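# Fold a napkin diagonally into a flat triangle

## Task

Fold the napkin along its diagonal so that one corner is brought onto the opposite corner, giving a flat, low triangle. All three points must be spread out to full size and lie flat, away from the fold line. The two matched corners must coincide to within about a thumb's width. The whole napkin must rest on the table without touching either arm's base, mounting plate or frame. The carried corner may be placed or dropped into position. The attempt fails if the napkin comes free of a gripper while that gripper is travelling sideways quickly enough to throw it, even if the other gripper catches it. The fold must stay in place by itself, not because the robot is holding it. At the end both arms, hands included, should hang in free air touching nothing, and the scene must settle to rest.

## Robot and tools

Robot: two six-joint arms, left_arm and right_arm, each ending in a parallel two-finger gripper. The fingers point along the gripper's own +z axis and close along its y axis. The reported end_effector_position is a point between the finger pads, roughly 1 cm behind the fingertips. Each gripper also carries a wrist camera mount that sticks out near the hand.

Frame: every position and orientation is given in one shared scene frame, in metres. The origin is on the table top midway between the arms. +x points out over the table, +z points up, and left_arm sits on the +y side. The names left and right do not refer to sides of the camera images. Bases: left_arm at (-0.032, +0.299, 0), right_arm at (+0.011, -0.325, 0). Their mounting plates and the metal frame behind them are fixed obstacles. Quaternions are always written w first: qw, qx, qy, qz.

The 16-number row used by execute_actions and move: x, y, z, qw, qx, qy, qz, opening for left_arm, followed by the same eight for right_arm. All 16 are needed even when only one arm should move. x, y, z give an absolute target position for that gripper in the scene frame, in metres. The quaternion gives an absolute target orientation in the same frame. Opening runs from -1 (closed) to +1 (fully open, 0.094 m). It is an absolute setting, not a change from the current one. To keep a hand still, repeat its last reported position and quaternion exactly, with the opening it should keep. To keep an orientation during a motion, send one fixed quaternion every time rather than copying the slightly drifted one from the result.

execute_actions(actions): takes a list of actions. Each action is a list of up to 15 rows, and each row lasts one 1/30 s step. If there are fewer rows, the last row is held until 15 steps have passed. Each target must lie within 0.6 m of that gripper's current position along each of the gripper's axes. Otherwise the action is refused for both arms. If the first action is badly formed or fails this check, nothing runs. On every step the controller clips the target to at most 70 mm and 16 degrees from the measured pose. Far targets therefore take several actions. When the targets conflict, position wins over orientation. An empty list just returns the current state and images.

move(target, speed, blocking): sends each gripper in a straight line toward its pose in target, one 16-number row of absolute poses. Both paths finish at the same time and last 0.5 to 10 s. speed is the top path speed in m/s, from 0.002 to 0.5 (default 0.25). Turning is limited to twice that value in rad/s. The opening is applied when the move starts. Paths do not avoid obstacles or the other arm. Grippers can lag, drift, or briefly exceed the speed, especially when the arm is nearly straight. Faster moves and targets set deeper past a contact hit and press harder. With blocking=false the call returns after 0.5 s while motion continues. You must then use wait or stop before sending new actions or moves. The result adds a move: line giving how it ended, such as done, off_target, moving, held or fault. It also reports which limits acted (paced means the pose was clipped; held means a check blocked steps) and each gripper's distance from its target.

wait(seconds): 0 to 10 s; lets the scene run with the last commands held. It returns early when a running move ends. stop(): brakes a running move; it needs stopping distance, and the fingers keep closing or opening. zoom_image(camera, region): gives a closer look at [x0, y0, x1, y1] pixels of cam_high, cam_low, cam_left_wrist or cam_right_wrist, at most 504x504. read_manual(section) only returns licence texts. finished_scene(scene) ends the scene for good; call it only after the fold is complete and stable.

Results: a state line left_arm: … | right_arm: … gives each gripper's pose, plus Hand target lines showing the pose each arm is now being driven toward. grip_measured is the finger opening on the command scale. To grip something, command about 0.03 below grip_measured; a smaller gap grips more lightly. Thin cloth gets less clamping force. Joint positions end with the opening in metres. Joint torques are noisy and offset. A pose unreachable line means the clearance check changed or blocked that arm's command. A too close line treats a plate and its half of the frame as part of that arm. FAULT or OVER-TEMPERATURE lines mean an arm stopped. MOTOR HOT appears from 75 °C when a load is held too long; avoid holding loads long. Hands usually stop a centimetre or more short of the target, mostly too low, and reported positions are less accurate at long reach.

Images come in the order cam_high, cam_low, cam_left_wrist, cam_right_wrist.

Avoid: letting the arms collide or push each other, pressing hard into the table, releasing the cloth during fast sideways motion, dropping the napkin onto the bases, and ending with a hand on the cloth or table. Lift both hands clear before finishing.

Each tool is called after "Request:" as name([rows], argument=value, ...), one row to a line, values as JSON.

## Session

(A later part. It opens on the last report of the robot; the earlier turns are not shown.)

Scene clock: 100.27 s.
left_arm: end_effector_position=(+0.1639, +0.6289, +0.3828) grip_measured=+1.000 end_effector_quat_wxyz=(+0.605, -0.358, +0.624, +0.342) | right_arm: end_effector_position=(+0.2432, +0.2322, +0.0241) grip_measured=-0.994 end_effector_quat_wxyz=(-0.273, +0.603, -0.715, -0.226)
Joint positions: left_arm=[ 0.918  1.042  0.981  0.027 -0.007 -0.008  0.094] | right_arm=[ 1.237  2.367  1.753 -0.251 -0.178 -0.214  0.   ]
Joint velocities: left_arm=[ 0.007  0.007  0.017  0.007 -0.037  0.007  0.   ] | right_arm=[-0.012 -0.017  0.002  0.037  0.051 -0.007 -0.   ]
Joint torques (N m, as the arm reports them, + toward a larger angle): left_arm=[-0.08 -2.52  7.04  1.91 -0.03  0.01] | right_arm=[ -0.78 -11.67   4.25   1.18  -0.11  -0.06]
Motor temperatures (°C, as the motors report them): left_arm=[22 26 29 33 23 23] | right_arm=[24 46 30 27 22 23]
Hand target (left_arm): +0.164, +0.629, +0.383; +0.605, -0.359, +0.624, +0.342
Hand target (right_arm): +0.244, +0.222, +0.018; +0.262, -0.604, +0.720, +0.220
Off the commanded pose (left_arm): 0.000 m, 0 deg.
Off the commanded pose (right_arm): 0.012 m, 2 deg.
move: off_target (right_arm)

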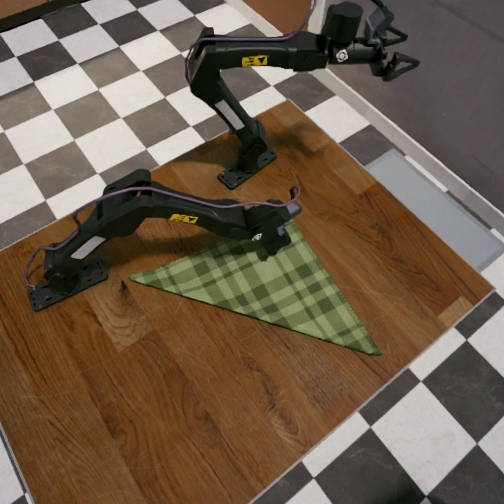

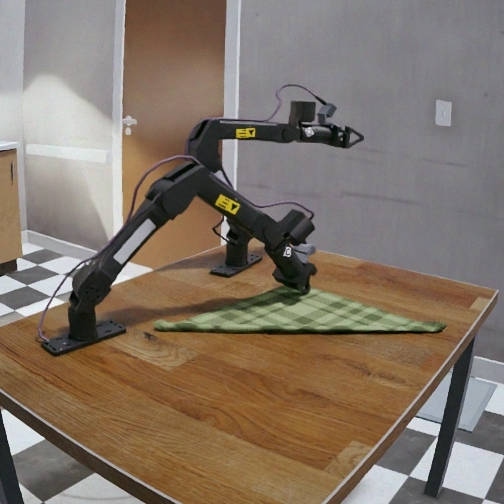

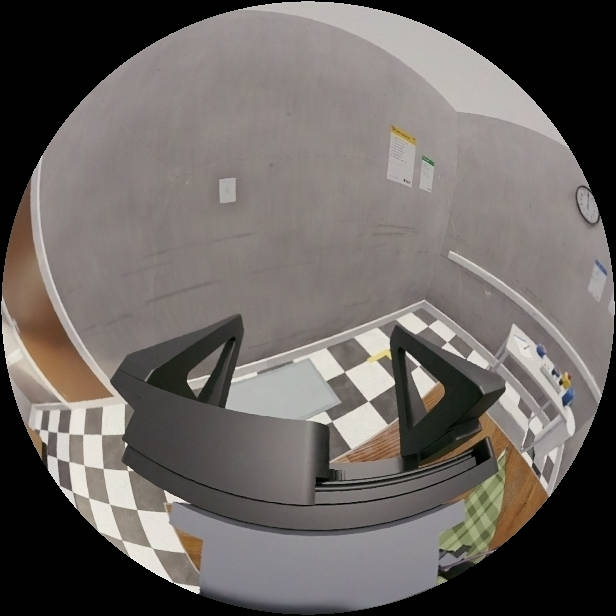

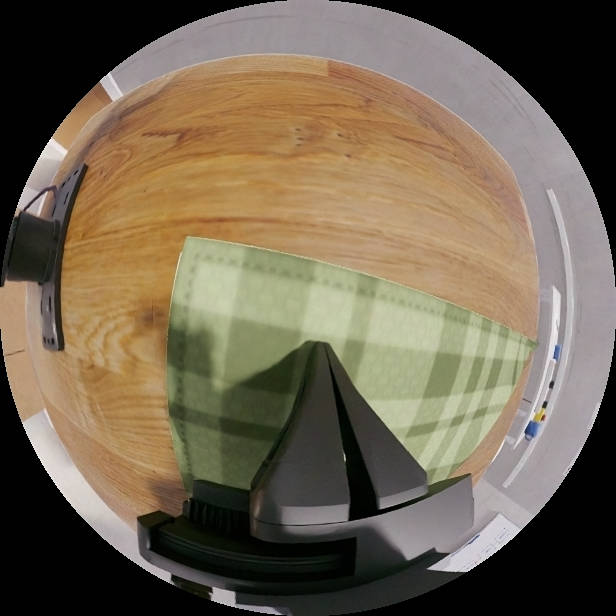

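Request:
move(target=[0.1639,0.6289,0.3827,0.605,-0.359,0.624,0.342,1,0.242,0.207,0.02,0.262,-0.604,0.72,0.22,-1], speed=0.03)

Scene clock: 102.97 s.
left_arm: end_effector_position=(+0.1639, +0.6289, +0.3828) grip_measured=+1.000 end_effector_quat_wxyz=(+0.605, -0.358, +0.624, +0.342) | right_arm: end_effector_position=(+0.2428, +0.2187, +0.0232) grip_measured=-0.994 end_effector_quat_wxyz=(-0.275, +0.603, -0.714, -0.225)
Joint positions: left_arm=[ 0.918  1.042  0.981  0.027 -0.007 -0.008  0.094] | right_arm=[ 1.227  2.32   1.663 -0.206 -0.182 -0.223  0.   ]
Joint velocities: left_arm=[-0.002 -0.007  0.002 -0.022 -0.022 -0.022  0.   ] | right_arm=[-0.007 -0.022  0.002 -0.007 -0.007  0.051  0.001]
Joint torques (N m, as the arm reports them, + toward a larger angle): left_arm=[-0.07 -2.49  7.19  1.92 -0.03 -0.01] | right_arm=[ -0.89 -11.98   4.04   1.05  -0.11  -0.08]
Motor temperatures (°C, as the motors report them): left_arm=[22 26 29 33 23 23] | right_arm=[24 46 29 27 22 23]
Hand target (left_arm): +0.164, +0.629, +0.383; +0.605, -0.359, +0.624, +0.342
Hand target (right_arm): +0.242, +0.207, +0.020; +0.262, -0.604, +0.720, +0.220
Off the commanded pose (left_arm): 0.000 m, 0 deg.
Off the commanded pose (right_arm): 0.012 m, 2 deg.
move: off_target (right_arm)

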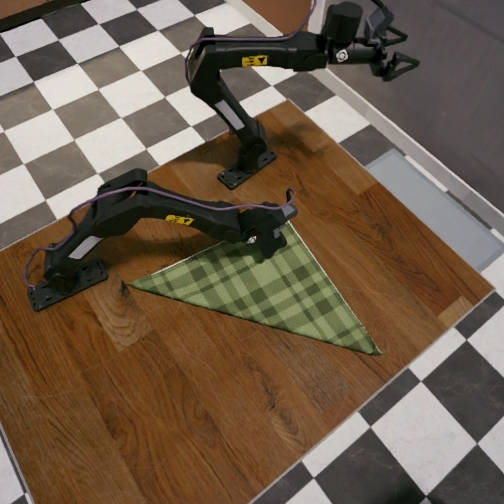

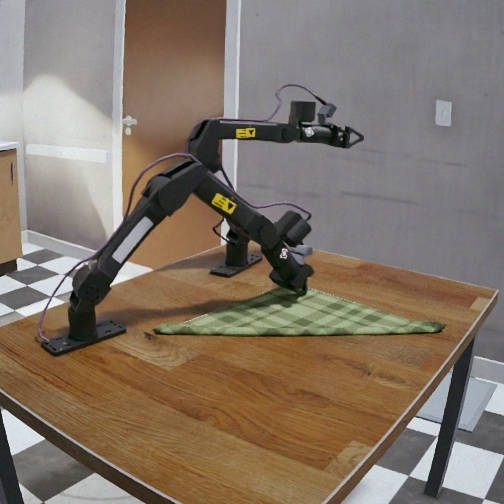

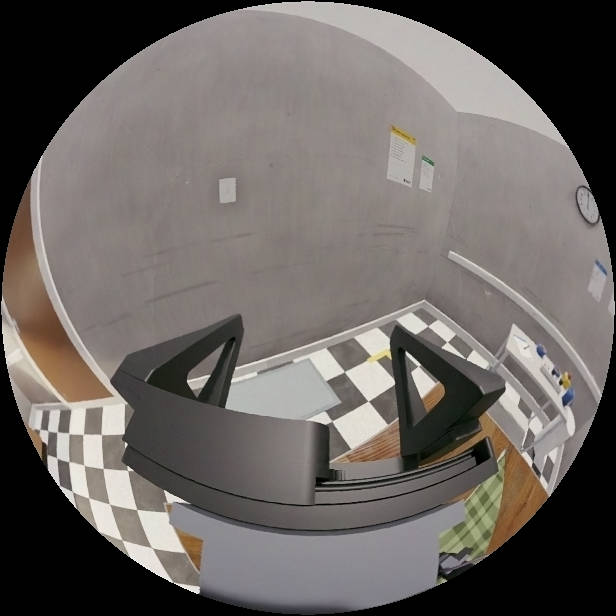

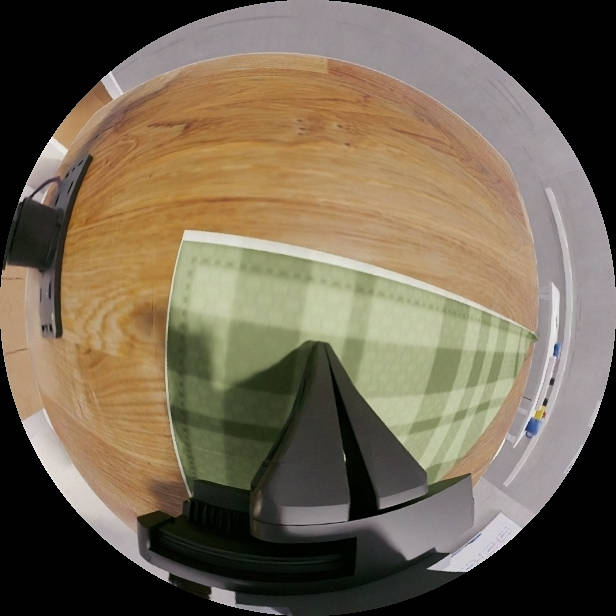

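Corners match within ~5 mm. Lift straight up.

Request:
move(target=[0.1639,0.6289,0.3827,0.605,-0.359,0.624,0.342,1,0.243,0.22,0.13,0.275,-0.603,0.714,0.225,-1], speed=0.12)

Scene clock: 106.43 s.
left_arm: end_effector_position=(+0.1639, +0.6289, +0.3828) grip_measured=+1.000 end_effector_quat_wxyz=(+0.605, -0.358, +0.624, +0.342) | right_arm: end_effector_position=(+0.2406, +0.2143, +0.1006) grip_measured=-0.994 end_effector_quat_wxyz=(-0.254, +0.606, -0.722, -0.216)
Joint positions: left_arm=[ 0.918  1.042  0.981  0.027 -0.007 -0.008  0.094] | right_arm=[ 1.227  2.244  1.885 -0.554 -0.182 -0.224  0.   ]
Joint velocities: left_arm=[-0.027  0.012  0.007 -0.022 -0.007  0.007  0.   ] | right_arm=[-0.002  0.002  0.002 -0.051  0.007  0.022  0.   ]
Joint torques (N m, as the arm reports them, + toward a larger angle): left_arm=[-0.15 -2.54  7.08  1.87 -0.04 -0.02] | right_arm=[  0.12 -12.6    9.57   1.07  -0.04  -0.03]
Motor temperatures (°C, as the motors report them): left_arm=[22 26 29 33 23 23] | right_arm=[24 47 29 27 22 23]
Hand target (left_arm): +0.164, +0.629, +0.383; +0.605, -0.359, +0.624, +0.342
Hand target (right_arm): +0.242, +0.219, +0.130; +0.275, -0.603, +0.714, +0.225
Off the commanded pose (left_arm): 0.000 m, 0 deg.
Off the commanded pose (right_arm): 0.030 m, 3 deg.
move: off_target (right_arm)

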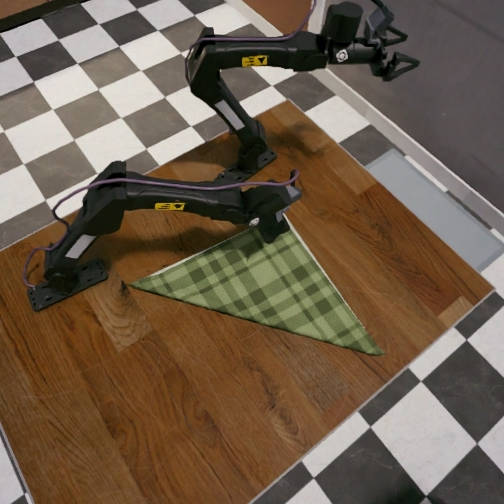

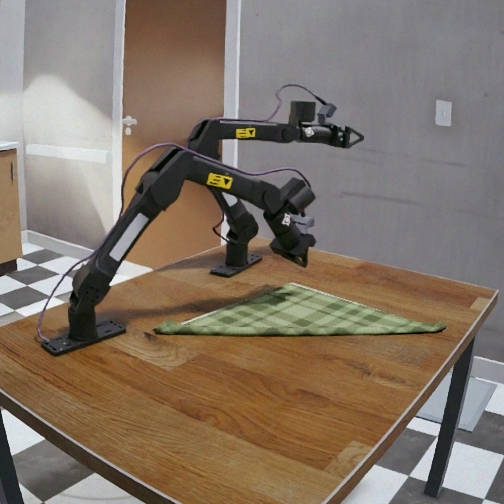

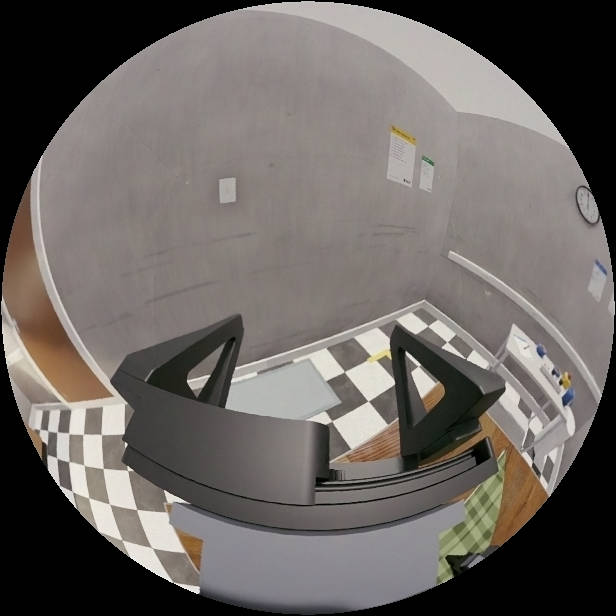

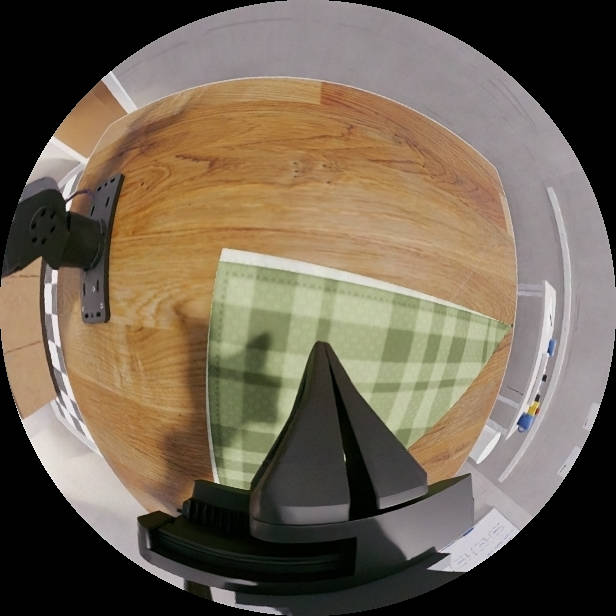

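Request:
zoom_image(camera="cam_right_wrist", region=[190, 230, 330, 330])

Request:
zoom_image(camera="cam_low", region=[140, 270, 460, 350])

Region (190, 230, 330, 330) of cam_right_wrist's 616x616 image, scaled by 3.600, with more detail than that image has; it fills the top 360 rows of this view, and the rest is white.

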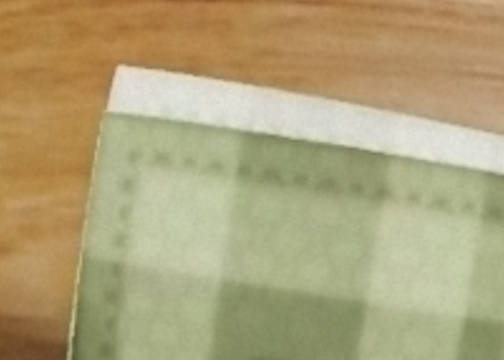

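Region (140, 270, 460, 350) of cam_low's 504x504 image, scaled by 1.575, with more detail than that image has; it fills the top 126 rows of this view, and the rest is white.

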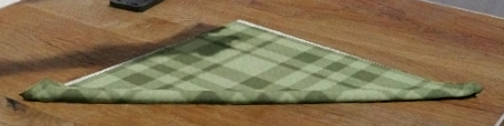

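Request:
move(target=[0.1639,0.6289,0.3827,0.605,-0.359,0.624,0.342,1,0.243,0.222,0.022,0.262,-0.604,0.72,0.22,-1], speed=0.1)

Scene clock: 111.43 s.
left_arm: end_effector_position=(+0.1639, +0.6289, +0.3828) grip_measured=+1.000 end_effector_quat_wxyz=(+0.605, -0.358, +0.624, +0.342) | right_arm: end_effector_position=(+0.2448, +0.2227, +0.0257) grip_measured=-0.994 end_effector_quat_wxyz=(-0.260, +0.605, -0.720, -0.219)
Joint positions: left_arm=[ 0.918  1.042  0.981  0.027 -0.007 -0.008  0.094] | right_arm=[ 1.227  2.35   1.751 -0.299 -0.182 -0.224  0.   ]
Joint velocities: left_arm=[ 0.007 -0.027 -0.002 -0.037  0.007  0.007  0.   ] | right_arm=[-0.007  0.012  0.002 -0.022  0.007 -0.037  0.   ]
Joint torques (N m, as the arm reports them, + toward a larger angle): left_arm=[ 0.02 -2.56  7.11  1.9  -0.03  0.04] | right_arm=[  0.25 -11.01   4.88   1.51  -0.04   0.03]
Motor temperatures (°C, as the motors report them): left_arm=[22 26 29 33 23 23] | right_arm=[24 48 30 27 22 23]
Hand target (left_arm): +0.164, +0.629, +0.383; +0.605, -0.359, +0.624, +0.342
Hand target (right_arm): +0.243, +0.223, +0.022; +0.262, -0.604, +0.720, +0.220
Off the commanded pose (left_arm): 0.000 m, 0 deg.
Off the commanded pose (right_arm): 0.004 m, 0 deg.
move: done

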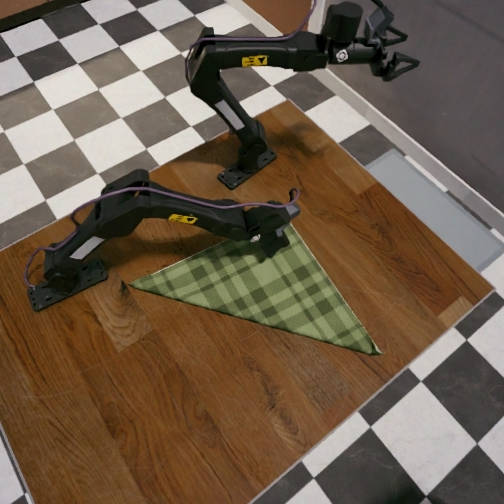

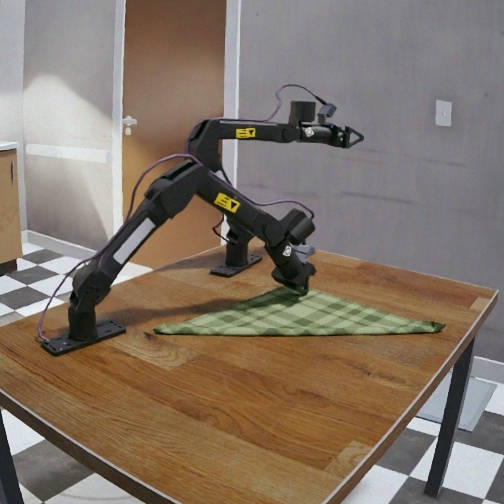

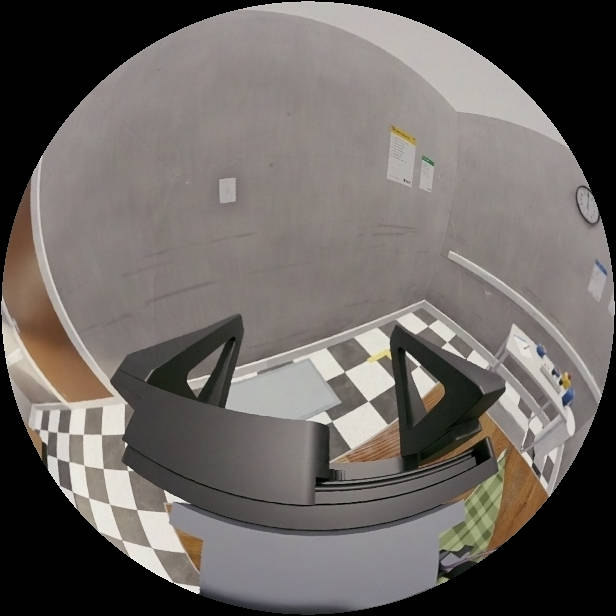

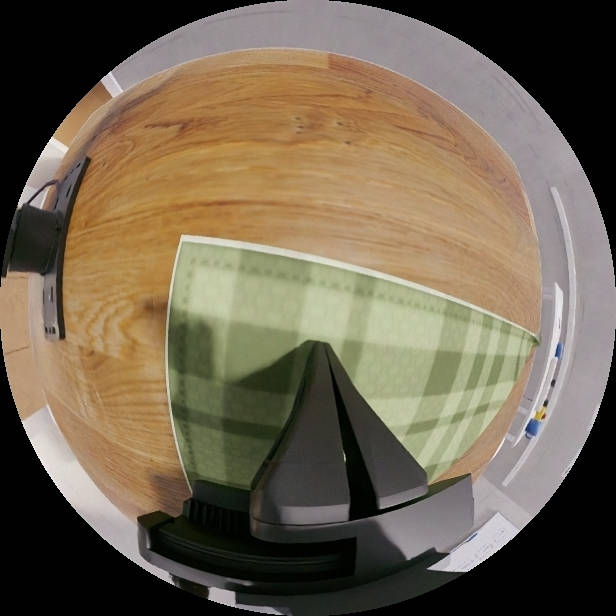

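Now lift with a +y bias and more tilt so the tip doesn't drag back.

Request:
execute_actions([
  [[0.1639,0.6289,0.3827,0.605,-0.359,0.624,0.342,1,0.243,0.235,0.05,0.28,-0.6,0.712,0.232,-1],[0.1639,0.6289,0.3827,0.605,-0.359,0.624,0.342,1,0.243,0.238,0.065,0.28,-0.6,0.712,0.232,-1],[0.1639,0.6289,0.3827,0.605,-0.359,0.624,0.342,1,0.243,0.24,0.08,0.28,-0.6,0.712,0.232,-1],[0.1639,0.6289,0.3827,0.605,-0.359,0.624,0.342,1,0.243,0.24,0.09,0.28,-0.6,0.712,0.232,-1],[0.1639,0.6289,0.3827,0.605,-0.359,0.624,0.342,1,0.243,0.24,0.10,0.28,-0.6,0.712,0.232,-1],[0.1639,0.6289,0.3827,0.605,-0.359,0.624,0.342,1,0.243,0.24,0.11,0.28,-0.6,0.712,0.232,-1],[0.1639,0.6289,0.3827,0.605,-0.359,0.624,0.342,1,0.243,0.24,0.12,0.28,-0.6,0.712,0.232,-1],[0.1639,0.6289,0.3827,0.605,-0.359,0.624,0.342,1,0.243,0.235,0.13,0.28,-0.6,0.712,0.232,-1]],
])

Scene clock: 115.73 s.
left_arm: end_effector_position=(+0.1639, +0.6289, +0.3828) grip_measured=+1.000 end_effector_quat_wxyz=(+0.605, -0.358, +0.624, +0.342) | right_arm: end_effector_position=(+0.2472, +0.2391, +0.1226) grip_measured=-0.994 end_effector_quat_wxyz=(-0.293, +0.599, -0.707, -0.237)
Joint positions: left_arm=[ 0.918  1.042  0.981  0.027 -0.007 -0.008  0.094] | right_arm=[ 1.235  2.275  1.962 -0.503 -0.182 -0.213  0.   ]
Joint velocities: left_arm=[ 0.002  0.012 -0.002  0.037  0.007 -0.081  0.   ] | right_arm=[ 0.002 -0.042  0.12  -0.125  0.037 -0.051 -0.001]
Joint torques (N m, as the arm reports them, + toward a larger angle): left_arm=[-0.02 -2.47  7.04  1.89 -0.02 -0.01] | right_arm=[  0.32 -11.21   8.5    0.85  -0.06   0.03]
Motor temperatures (°C, as the motors report them): left_arm=[22 26 29 33 23 23] | right_arm=[24 47 30 27 22 23]
Hand target (left_arm): +0.164, +0.629, +0.383; +0.605, -0.359, +0.624, +0.342
Hand target (right_arm): +0.242, +0.234, +0.130; +0.281, -0.600, +0.712, +0.233
Off the commanded pose (left_arm): 0.000 m, 0 deg.
Off the commanded pose (right_arm): 0.009 m, 2 deg.

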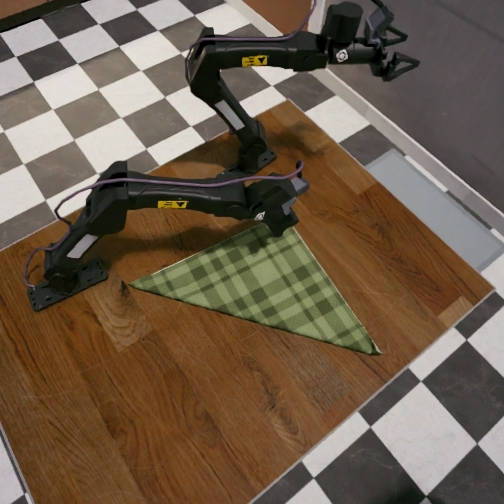

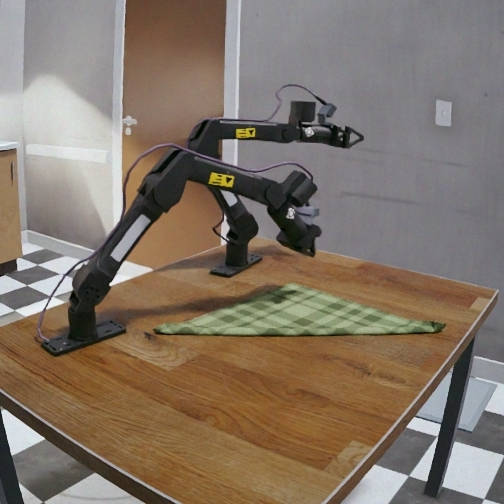

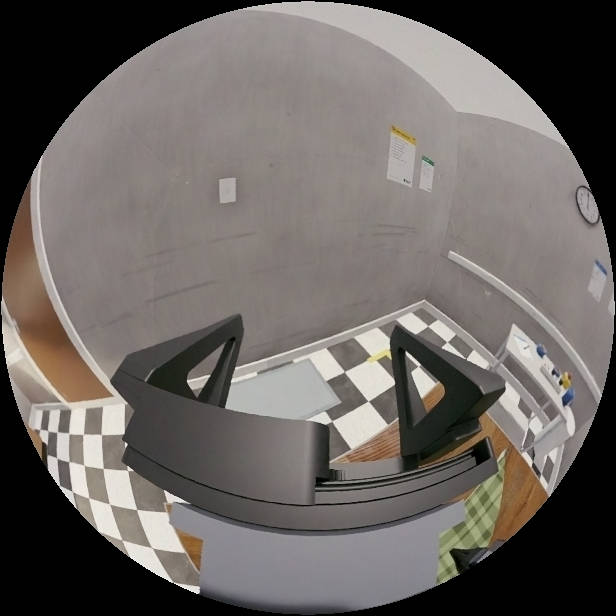

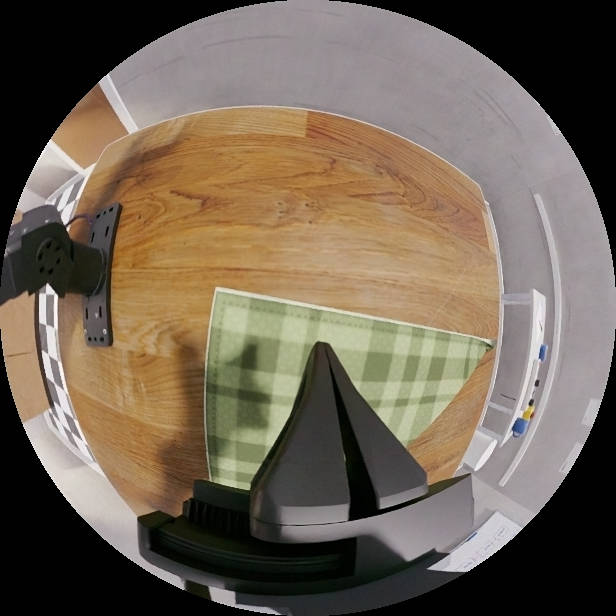

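The corners now match and both arms are clear in the air.

Request:
finished_scene(scene=2)

The scene is finished: the task was done.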